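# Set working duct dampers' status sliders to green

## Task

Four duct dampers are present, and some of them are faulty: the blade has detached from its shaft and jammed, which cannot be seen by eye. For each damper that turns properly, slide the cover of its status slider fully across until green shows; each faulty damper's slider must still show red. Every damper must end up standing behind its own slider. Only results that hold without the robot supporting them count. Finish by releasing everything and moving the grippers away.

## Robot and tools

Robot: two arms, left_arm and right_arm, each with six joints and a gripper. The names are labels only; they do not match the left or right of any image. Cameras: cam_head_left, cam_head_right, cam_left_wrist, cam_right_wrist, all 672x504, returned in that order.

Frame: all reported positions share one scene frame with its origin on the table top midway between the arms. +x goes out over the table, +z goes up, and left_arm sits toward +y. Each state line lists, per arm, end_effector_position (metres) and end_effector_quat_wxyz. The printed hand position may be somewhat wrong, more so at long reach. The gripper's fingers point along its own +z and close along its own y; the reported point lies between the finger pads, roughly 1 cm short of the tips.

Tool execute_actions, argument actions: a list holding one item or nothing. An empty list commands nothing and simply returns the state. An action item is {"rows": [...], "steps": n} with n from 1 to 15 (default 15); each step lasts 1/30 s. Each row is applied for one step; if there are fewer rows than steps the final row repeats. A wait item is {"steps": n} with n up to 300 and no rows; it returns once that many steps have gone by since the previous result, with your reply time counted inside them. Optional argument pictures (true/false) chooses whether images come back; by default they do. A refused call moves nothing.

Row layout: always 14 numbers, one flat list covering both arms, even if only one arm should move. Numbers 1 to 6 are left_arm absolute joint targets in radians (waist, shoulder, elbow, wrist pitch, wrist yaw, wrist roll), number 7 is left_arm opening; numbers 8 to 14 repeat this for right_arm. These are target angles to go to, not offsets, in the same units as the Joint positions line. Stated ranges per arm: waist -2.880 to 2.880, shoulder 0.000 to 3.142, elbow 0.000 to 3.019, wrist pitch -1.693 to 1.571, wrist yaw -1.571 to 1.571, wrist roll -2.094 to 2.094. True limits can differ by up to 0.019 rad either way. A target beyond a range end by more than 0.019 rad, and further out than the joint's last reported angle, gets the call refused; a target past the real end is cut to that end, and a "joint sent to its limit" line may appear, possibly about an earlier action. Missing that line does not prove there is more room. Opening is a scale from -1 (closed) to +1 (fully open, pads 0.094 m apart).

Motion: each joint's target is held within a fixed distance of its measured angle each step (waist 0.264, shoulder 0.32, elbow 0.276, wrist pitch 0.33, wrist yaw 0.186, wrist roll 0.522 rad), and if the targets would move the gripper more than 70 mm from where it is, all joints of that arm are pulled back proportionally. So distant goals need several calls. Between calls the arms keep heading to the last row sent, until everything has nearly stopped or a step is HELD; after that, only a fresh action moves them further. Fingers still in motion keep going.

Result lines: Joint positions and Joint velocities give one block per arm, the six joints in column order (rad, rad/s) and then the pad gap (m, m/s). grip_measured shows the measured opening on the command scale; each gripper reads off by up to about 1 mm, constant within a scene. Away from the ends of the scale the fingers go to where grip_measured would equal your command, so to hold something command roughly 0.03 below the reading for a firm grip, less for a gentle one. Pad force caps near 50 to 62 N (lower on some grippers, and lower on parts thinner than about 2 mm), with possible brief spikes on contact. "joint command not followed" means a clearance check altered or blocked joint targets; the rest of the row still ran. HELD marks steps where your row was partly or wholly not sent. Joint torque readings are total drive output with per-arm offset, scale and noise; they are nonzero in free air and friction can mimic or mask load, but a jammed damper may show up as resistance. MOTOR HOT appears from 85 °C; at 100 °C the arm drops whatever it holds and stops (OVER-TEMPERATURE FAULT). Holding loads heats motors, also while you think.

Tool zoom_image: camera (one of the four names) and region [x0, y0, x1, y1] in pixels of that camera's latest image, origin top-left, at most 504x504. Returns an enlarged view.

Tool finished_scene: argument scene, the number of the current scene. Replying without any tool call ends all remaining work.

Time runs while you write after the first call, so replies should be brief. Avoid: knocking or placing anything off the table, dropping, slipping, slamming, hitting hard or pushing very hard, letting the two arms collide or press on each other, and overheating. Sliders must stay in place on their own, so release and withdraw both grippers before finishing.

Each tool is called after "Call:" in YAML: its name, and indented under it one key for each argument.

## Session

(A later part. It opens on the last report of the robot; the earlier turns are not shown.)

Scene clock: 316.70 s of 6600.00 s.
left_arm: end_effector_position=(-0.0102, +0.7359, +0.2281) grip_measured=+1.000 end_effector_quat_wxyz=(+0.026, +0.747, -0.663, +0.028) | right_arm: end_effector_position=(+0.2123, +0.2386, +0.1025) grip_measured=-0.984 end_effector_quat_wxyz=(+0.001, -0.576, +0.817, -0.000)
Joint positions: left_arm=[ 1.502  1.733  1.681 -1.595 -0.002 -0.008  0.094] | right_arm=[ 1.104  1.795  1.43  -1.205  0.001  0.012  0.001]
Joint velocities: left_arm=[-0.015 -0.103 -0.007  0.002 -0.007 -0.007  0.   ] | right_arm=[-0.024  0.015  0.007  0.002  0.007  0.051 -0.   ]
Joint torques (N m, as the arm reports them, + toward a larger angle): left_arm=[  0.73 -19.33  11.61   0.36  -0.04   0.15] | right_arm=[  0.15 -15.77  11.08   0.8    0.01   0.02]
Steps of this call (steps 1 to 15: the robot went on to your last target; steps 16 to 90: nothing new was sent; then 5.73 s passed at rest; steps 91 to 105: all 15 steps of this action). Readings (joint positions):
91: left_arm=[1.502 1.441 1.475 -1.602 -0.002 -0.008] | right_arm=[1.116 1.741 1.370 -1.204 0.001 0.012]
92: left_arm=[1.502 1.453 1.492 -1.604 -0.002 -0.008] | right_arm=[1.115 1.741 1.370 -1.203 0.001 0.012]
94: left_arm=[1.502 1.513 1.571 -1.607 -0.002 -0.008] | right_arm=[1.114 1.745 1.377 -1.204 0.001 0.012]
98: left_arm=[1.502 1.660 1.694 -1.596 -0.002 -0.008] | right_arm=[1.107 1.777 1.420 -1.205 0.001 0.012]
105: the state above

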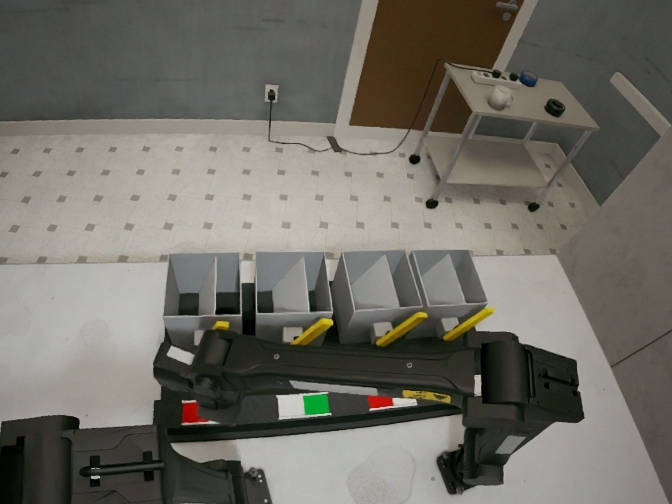

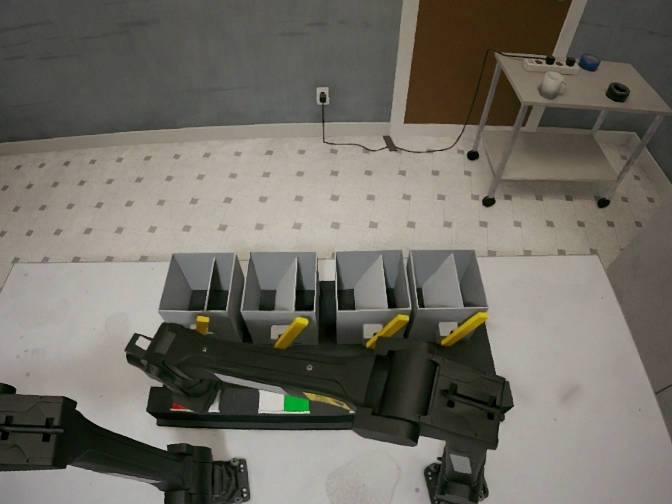

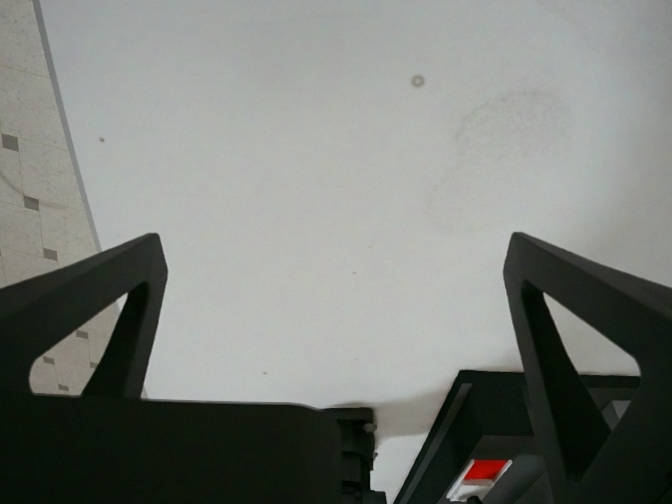

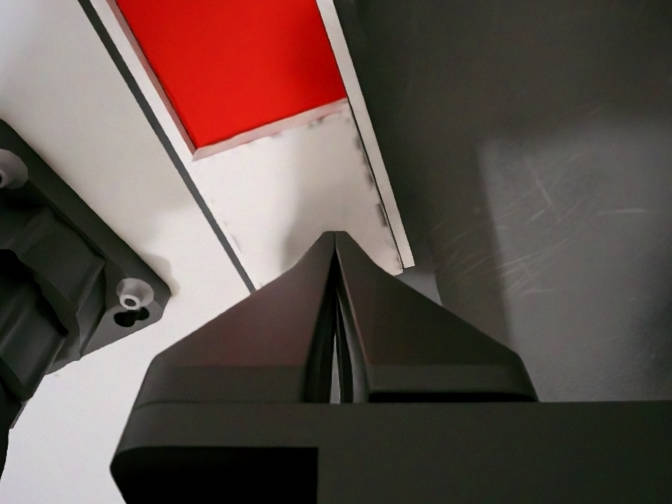

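Call:
execute_actions:
  actions:
    - {"rows":[[1.5,1.7,1.7,-1.6,0,0,1,1.10,1.82,1.45,-1.2,0,0,-1],[1.5,1.7,1.7,-1.6,0,0,1,1.10,1.83,1.43,-1.19,0,0,-1],[1.5,1.7,1.7,-1.6,0,0,1,1.10,1.84,1.42,-1.18,0,0,-1],[1.5,1.7,1.7,-1.6,0,0,1,1.10,1.85,1.42,-1.17,0,0,-1],[1.5,1.7,1.7,-1.6,0,0,1,1.104,1.862,1.433,-1.17,0,0,-1],[1.5,1.7,1.7,-1.6,0,0,1,1.108,1.874,1.446,-1.17,0,0,-1],[1.5,1.7,1.7,-1.6,0,0,1,1.112,1.886,1.459,-1.17,0,0,-1],[1.5,1.7,1.7,-1.6,0,0,1,1.116,1.898,1.472,-1.17,0,0,-1],[1.5,1.7,1.7,-1.6,0,0,1,1.12,1.91,1.485,-1.17,0,0,-1],[1.5,1.7,1.7,-1.6,0,0,1,1.124,1.922,1.498,-1.17,0,0,-1],[1.5,1.7,1.7,-1.6,0,0,1,1.128,1.934,1.511,-1.17,0,0,-1],[1.5,1.7,1.7,-1.6,0,0,1,1.132,1.946,1.524,-1.17,0,0,-1],[1.5,1.7,1.7,-1.6,0,0,1,1.136,1.958,1.537,-1.17,0,0,-1],[1.5,1.7,1.7,-1.6,0,0,1,1.14,1.97,1.55,-1.17,0,0,-1]],"steps":15}

Call:
execute_actions:
  actions:
    - {"steps":12}

Scene clock: 332.80 s of 6600.00 s.
left_arm: end_effector_position=(-0.0098, +0.7321, +0.2456) grip_measured=+1.000 end_effector_quat_wxyz=(+0.014, +0.748, -0.664, +0.015) | right_arm: end_effector_position=(+0.2127, +0.2837, +0.1005) grip_measured=-0.984 end_effector_quat_wxyz=(+0.017, -0.586, +0.810, +0.014)
Joint positions: left_arm=[ 1.502  1.698  1.681 -1.595 -0.002 -0.008  0.094] | right_arm=[ 1.129  1.876  1.542 -1.193 -0.001  0.012  0.001]
Joint velocities: left_arm=[-0.005  0.005  0.012  0.002 -0.051 -0.037  0.   ] | right_arm=[ 0.103  0.239  0.379  0.085  0.081  0.007 -0.001]
Joint torques (N m, as the arm reports them, + toward a larger angle): left_arm=[  0.23 -16.79  11.65   0.35   0.     0.14] | right_arm=[  1.68 -12.81   7.12   1.04   0.1    0.02]
Steps of this call (steps 1 to 30: the robot went on to your last target; steps 31 to 90: nothing new was sent; then 12.60 s passed at rest; steps 91 to 105: all 15 steps of this action). Readings (joint positions):
91: left_arm=[1.502 1.698 1.681 -1.595 -0.002 -0.008] | right_arm=[1.104 1.796 1.430 -1.205 0.001 0.012]
92: left_arm=[1.502 1.698 1.681 -1.595 -0.002 -0.008] | right_arm=[1.104 1.797 1.430 -1.205 0.001 0.012]
94: left_arm=[1.502 1.698 1.681 -1.595 -0.002 -0.008] | right_arm=[1.104 1.797 1.430 -1.202 0.001 0.012]
98: left_arm=[1.502 1.698 1.681 -1.595 -0.002 -0.008] | right_arm=[1.106 1.805 1.439 -1.197 -0.001 0.012]
105: the state above

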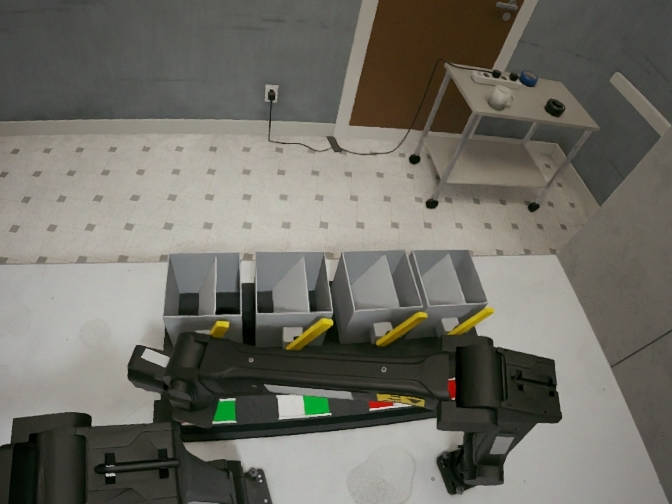

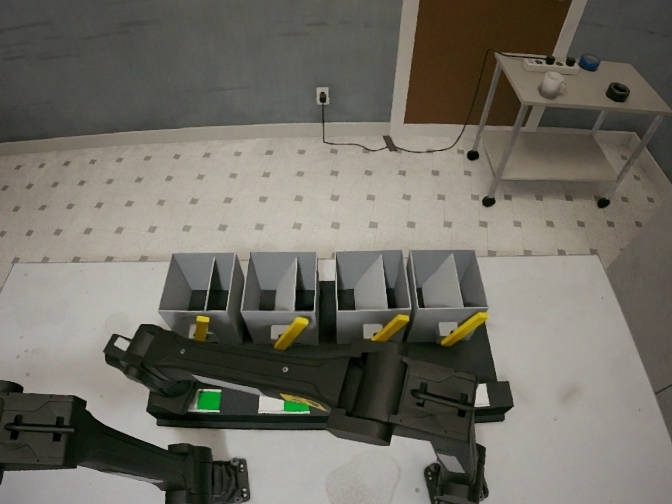

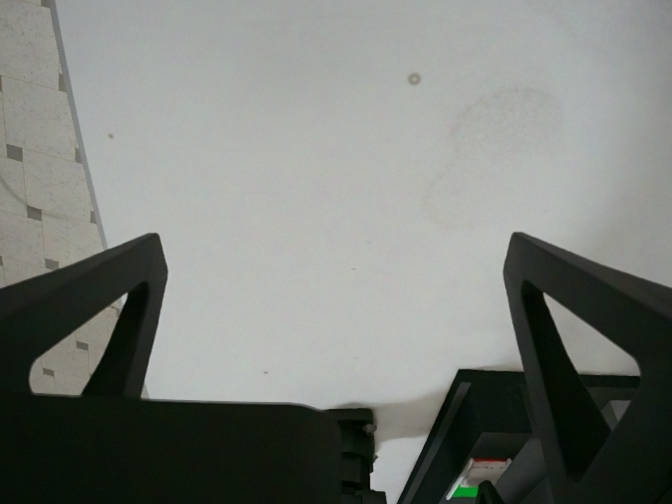

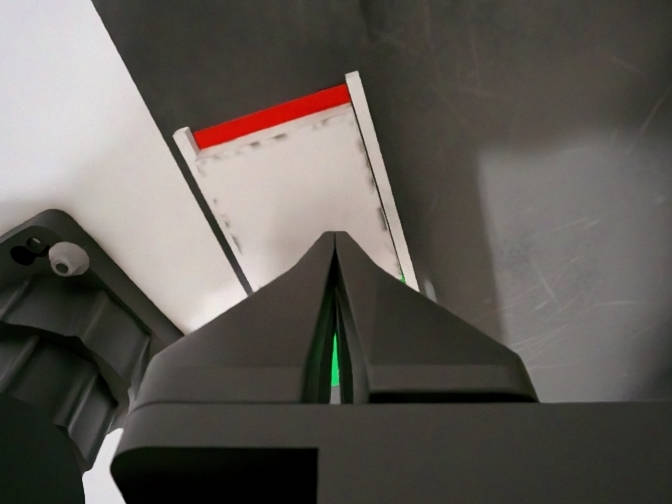

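Scene clock: 333.20 s of 6600.00 s.
left_arm: end_effector_position=(-0.0098, +0.7321, +0.2456) grip_measured=+1.000 end_effector_quat_wxyz=(+0.014, +0.748, -0.664, +0.015) | right_arm: end_effector_position=(+0.2125, +0.2906, +0.1006) grip_measured=-0.984 end_effector_quat_wxyz=(+0.022, -0.588, +0.808, +0.015)
Joint positions: left_arm=[ 1.502  1.698  1.681 -1.595 -0.002 -0.008  0.094] | right_arm=[ 1.134  1.887  1.558 -1.189  0.003  0.012  0.001]
Joint velocities: left_arm=[-0.015 -0.005 -0.002  0.007  0.022  0.037  0.   ] | right_arm=[-0.015 -0.005 -0.017  0.022  0.022 -0.051 -0.   ]
Joint torques (N m, as the arm reports them, + toward a larger angle): left_arm=[  1.07 -16.89  11.66   0.34   0.01   0.15] | right_arm=[  1.26 -11.89   7.76   1.3   -0.09   0.02]
Steps of this call (steps 1 to 12: the robot went on to your last target). Readings (joint positions):
1: left_arm=[1.502 1.698 1.681 -1.595 -0.002 -0.008] | right_arm=[1.131 1.883 1.553 -1.190 0.000 0.012]
2: left_arm=[1.502 1.698 1.681 -1.595 -0.002 -0.008] | right_arm=[1.133 1.886 1.558 -1.189 0.002 0.012]
4: left_arm=[1.502 1.698 1.681 -1.595 -0.002 -0.008] | right_arm=[1.134 1.887 1.558 -1.189 0.003 0.012]
8: left_arm=[1.502 1.698 1.681 -1.595 -0.002 -0.008] | right_arm=[1.134 1.887 1.558 -1.189 0.003 0.012]
12: the state above

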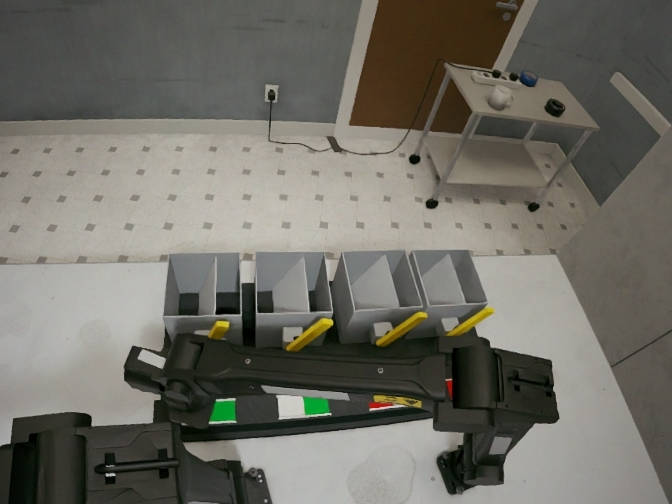

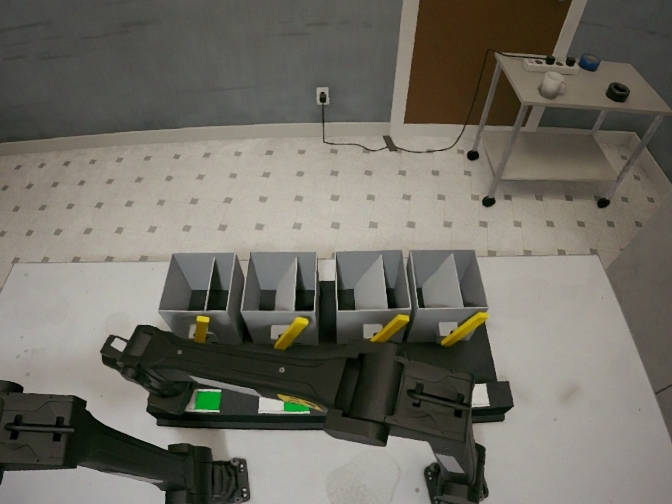

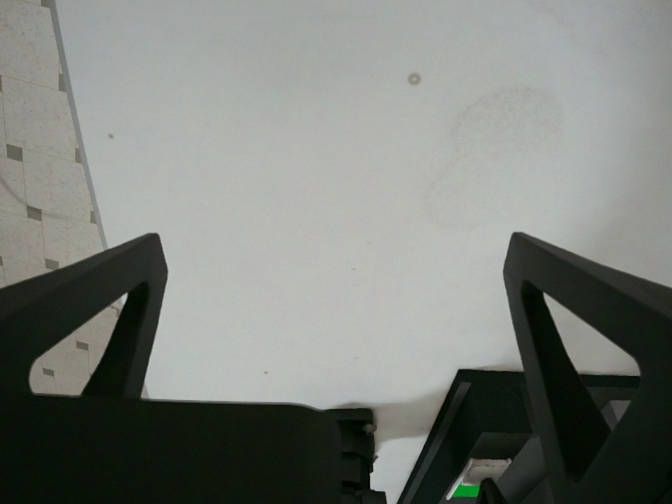

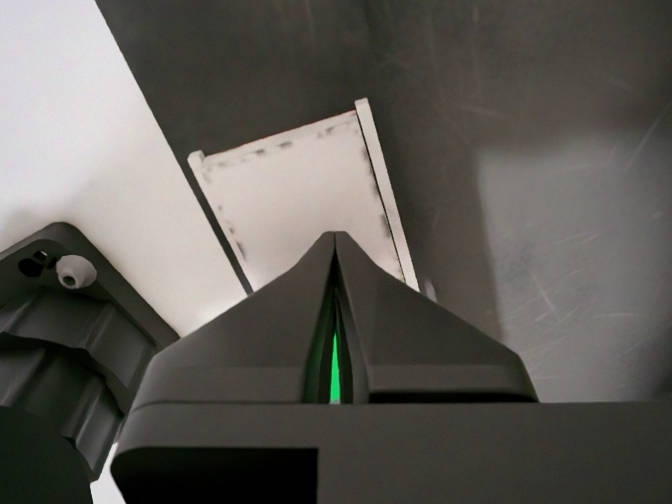

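Push a bit further to ensure end, then lift.

Call:
execute_actions:
  actions:
    - {"rows":[[1.5,1.7,1.7,-1.6,0,0,1,1.144,1.98,1.565,-1.17,0,0,-1],[1.5,1.7,1.7,-1.6,0,0,1,1.148,1.99,1.58,-1.17,0,0,-1],[1.5,1.7,1.7,-1.6,0,0,1,1.148,1.99,1.58,-1.17,0,0,-1],[1.5,1.7,1.7,-1.6,0,0,1,1.148,1.99,1.58,-1.17,0,0,-1],[1.5,1.7,1.7,-1.6,0,0,1,1.148,1.99,1.58,-1.17,0,0,-1],[1.5,1.7,1.7,-1.6,0,0,1,1.148,1.99,1.58,-1.17,0,0,-1],[1.5,1.7,1.7,-1.6,0,0,1,1.14,1.94,1.6,-1.2,0,0,-1],[1.5,1.7,1.7,-1.6,0,0,1,1.14,1.90,1.62,-1.24,0,0,-1],[1.5,1.7,1.7,-1.6,0,0,1,1.14,1.86,1.64,-1.28,0,0,-1],[1.5,1.7,1.7,-1.6,0,0,1,1.14,1.82,1.65,-1.32,0,0,-1]],"steps":15}

Call:
execute_actions:
  actions:
    - {"rows":[[1.5,1.7,1.7,-1.6,0,0,1,1.1,1.5,1.5,-1.55,0,0,-1]],"steps":15}
  pictures: false

Call:
execute_actions:
  actions:
    - {"rows":[[1.5,1.7,1.7,-1.6,0,0,1,-1.3,1.45,1.5,-1.6,0,0,1]],"steps":15}
  pictures: false

Call:
execute_actions:
  actions:
    - {"steps":60}

Scene clock: 347.67 s of 6600.00 s.
left_arm: end_effector_position=(-0.0098, +0.7321, +0.2456) grip_measured=+1.000 end_effector_quat_wxyz=(+0.014, +0.748, -0.664, +0.015) | right_arm: end_effector_position=(+0.2056, +0.2727, +0.1335) grip_measured=-0.984 end_effector_quat_wxyz=(+0.002, -0.589, +0.808, +0.000)
Joint positions: left_arm=[ 1.502  1.698  1.681 -1.595 -0.002 -0.008  0.094] | right_arm=[ 1.136  1.844  1.585 -1.308  0.002  0.012  0.001]
Joint velocities: left_arm=[-0.015 -0.005 -0.002 -0.002 -0.022 -0.037  0.   ] | right_arm=[ 0.015 -0.317  0.081 -0.076 -0.007 -0.037  0.   ]
Joint torques (N m, as the arm reports them, + toward a larger angle): left_arm=[  1.4  -16.4   11.77   0.39  -0.02   0.19] | right_arm=[  1.6  -18.58  12.77   0.23  -0.06   0.02]
Steps of this call (steps 1 to 30: the robot went on to your last target; steps 31 to 90: nothing new was sent; then 10.97 s passed at rest; steps 91 to 105: all 15 steps of this action). Readings (joint positions):
91: left_arm=[1.502 1.698 1.681 -1.595 -0.002 -0.008] | right_arm=[1.134 1.887 1.559 -1.189 0.003 0.012]
92: left_arm=[1.502 1.698 1.681 -1.595 -0.002 -0.008] | right_arm=[1.134 1.888 1.561 -1.189 0.003 0.012]
94: left_arm=[1.502 1.698 1.681 -1.595 -0.002 -0.008] | right_arm=[1.135 1.894 1.569 -1.189 0.003 0.012]
98: left_arm=[1.502 1.698 1.681 -1.595 -0.002 -0.008] | right_arm=[1.136 1.897 1.580 -1.199 0.003 0.012]
105: the state above

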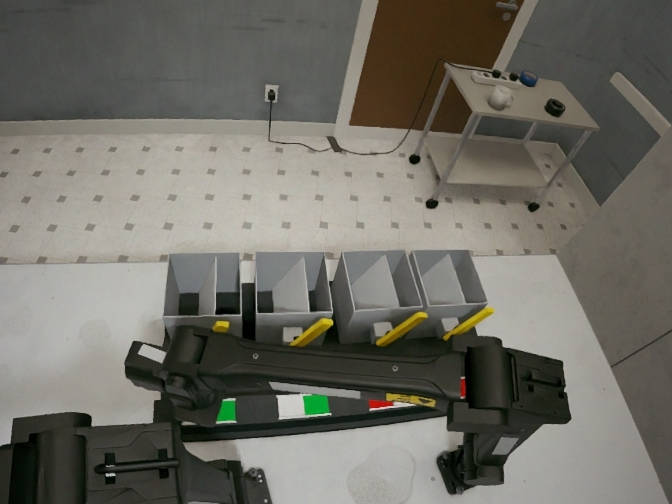

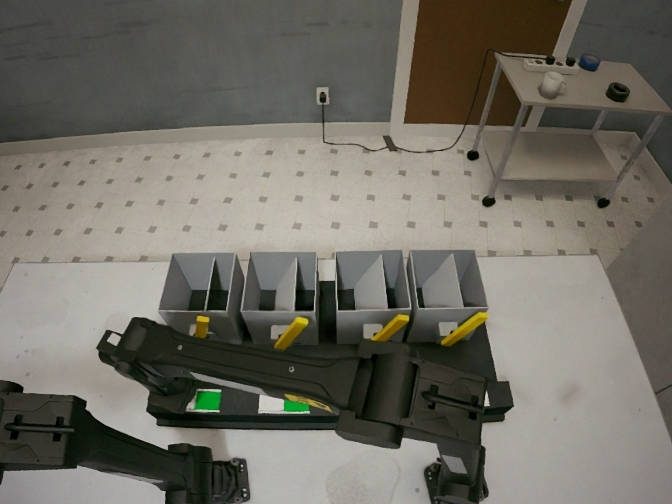

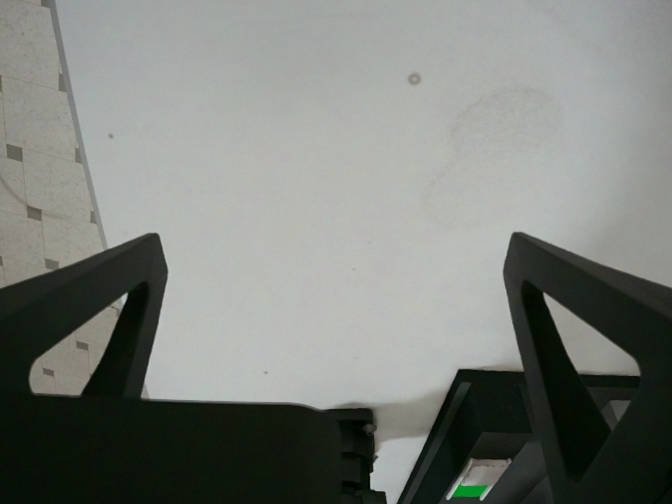

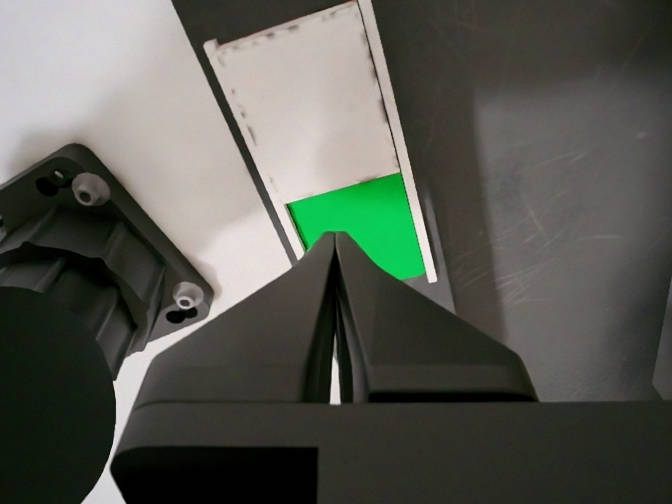

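Scene clock: 348.17 s of 6600.00 s.
left_arm: end_effector_position=(-0.0098, +0.7321, +0.2456) grip_measured=+1.000 end_effector_quat_wxyz=(+0.014, +0.748, -0.664, +0.015) | right_arm: end_effector_position=(+0.1863, +0.1566, +0.2983) grip_measured=-0.984 end_effector_quat_wxyz=(+0.042, -0.574, +0.817, +0.029)
Joint positions: left_arm=[ 1.502  1.698  1.681 -1.595 -0.002 -0.008  0.094] | right_arm=[ 1.101  1.434  1.507 -1.543  0.002  0.012  0.001]
Joint velocities: left_arm=[ 0.005 -0.015  0.002  0.007 -0.051 -0.066  0.   ] | right_arm=[ 0.005  0.005 -0.002 -0.022 -0.051  0.037 -0.   ]
Joint torques (N m, as the arm reports them, + toward a larger angle): left_arm=[ -0.33 -17.3   11.75   0.28   0.05   0.12] | right_arm=[ 0.47 -7.    8.5   0.38 -0.08  0.02]
Steps of this call (steps 1 to 15: all 15 steps of this action). Readings (joint positions):
1: left_arm=[1.502 1.698 1.681 -1.595 -0.002 -0.008] | right_arm=[1.135 1.827 1.584 -1.322 0.002 0.012]
2: left_arm=[1.502 1.698 1.681 -1.595 -0.002 -0.008] | right_arm=[1.135 1.804 1.573 -1.347 0.002 0.012]
4: left_arm=[1.502 1.698 1.681 -1.595 -0.002 -0.008] | right_arm=[1.131 1.740 1.544 -1.401 0.002 0.012]
8: left_arm=[1.502 1.698 1.681 -1.595 -0.002 -0.008] | right_arm=[1.117 1.586 1.509 -1.499 0.002 0.012]
15: the state above

Scene clock: 348.67 s of 6600.00 s.
left_arm: end_effector_position=(-0.0098, +0.7321, +0.2456) grip_measured=+1.000 end_effector_quat_wxyz=(+0.014, +0.748, -0.664, +0.015) | right_arm: end_effector_position=(+0.4292, -0.0605, +0.2902) grip_measured=+1.000 end_effector_quat_wxyz=(+0.025, -0.231, +0.973, +0.008)
Joint positions: left_arm=[ 1.502  1.698  1.681 -1.595 -0.002 -0.008  0.094] | right_arm=[ 0.341  1.45   1.505 -1.573 -0.003  0.012  0.094]
Joint velocities: left_arm=[-0.005 -0.005  0.002 -0.007  0.066 -0.022  0.   ] | right_arm=[-1.763  0.005 -0.012  0.012 -0.022  0.007  0.   ]
Joint torques (N m, as the arm reports them, + toward a larger angle): left_arm=[  0.88 -16.22  11.53   0.5   -0.02   0.16] | right_arm=[  0.58 -12.67   8.6    0.05   0.19   0.06]
Steps of this call (steps 1 to 15: all 15 steps of this action). Readings (joint positions):
1: left_arm=[1.502 1.698 1.681 -1.595 -0.002 -0.008] | right_arm=[1.089 1.435 1.507 -1.547 -0.003 0.012]
2: left_arm=[1.502 1.698 1.681 -1.595 -0.002 -0.008] | right_arm=[1.066 1.438 1.506 -1.555 -0.006 0.012]
4: left_arm=[1.502 1.698 1.681 -1.595 -0.002 -0.008] | right_arm=[0.983 1.442 1.505 -1.565 -0.006 0.012]
8: left_arm=[1.502 1.698 1.681 -1.595 -0.002 -0.008] | right_arm=[0.763 1.446 1.505 -1.571 -0.005 0.012]
15: the state above

Scene clock: 350.67 s of 6600.00 s.
left_arm: end_effector_position=(-0.0098, +0.7321, +0.2456) grip_measured=+1.000 end_effector_quat_wxyz=(+0.014, +0.748, -0.664, +0.015) | right_arm: end_effector_position=(+0.2140, -0.6595, +0.2899) grip_measured=+1.000 end_effector_quat_wxyz=(+0.015, +0.552, +0.834, -0.010)
Joint positions: left_arm=[ 1.502  1.698  1.681 -1.595 -0.002 -0.008  0.094] | right_arm=[-1.294  1.45   1.505 -1.59   0.001  0.012  0.094]
Joint velocities: left_arm=[ 0.015 -0.005  0.002  0.007  0.022 -0.007  0.   ] | right_arm=[-0.015  0.005 -0.002 -0.007  0.022 -0.022  0.   ]
Joint torques (N m, as the arm reports them, + toward a larger angle): left_arm=[  1.28 -15.7   11.52   0.25   0.01   0.15] | right_arm=[  0.06 -12.59   8.43   0.26   0.01   0.02]
Steps of this call (steps 1 to 60: the robot went on to your last target). Readings (joint positions):
1: left_arm=[1.502 1.698 1.681 -1.595 -0.002 -0.008] | right_arm=[0.280 1.450 1.505 -1.573 -0.003 0.012]
2: left_arm=[1.502 1.698 1.681 -1.595 -0.002 -0.008] | right_arm=[0.219 1.450 1.505 -1.573 -0.003 0.012]
4: left_arm=[1.502 1.698 1.681 -1.595 -0.002 -0.008] | right_arm=[0.097 1.450 1.505 -1.573 -0.003 0.012]
8: left_arm=[1.502 1.698 1.681 -1.595 -0.002 -0.008] | right_arm=[-0.148 1.450 1.505 -1.573 -0.003 0.012]
60: the state above
All arms were judged still, so your last target was given up. Only a new action makes them travel on or press farther. Fingers that are still opening or closing keep moving.

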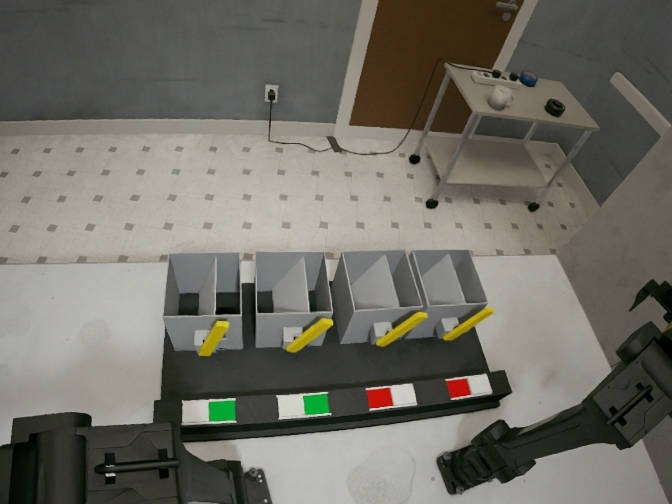

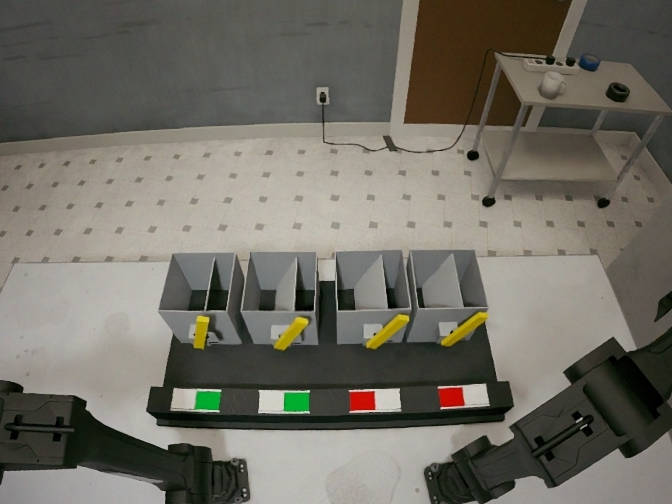

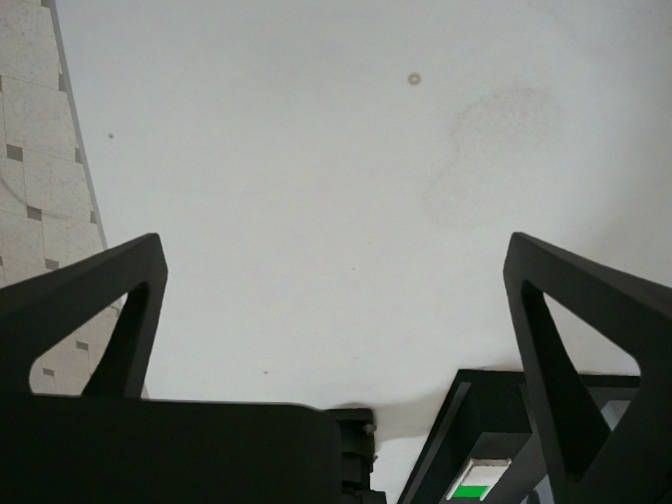

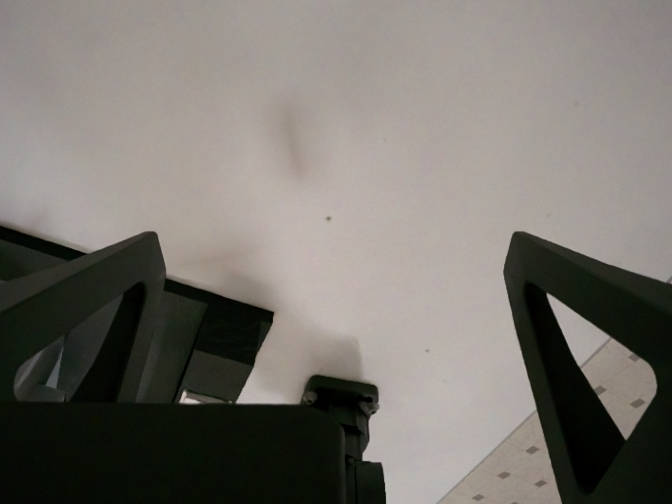

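Call:
finished_scene:
  scene: 2

The scene is finished: the task was done.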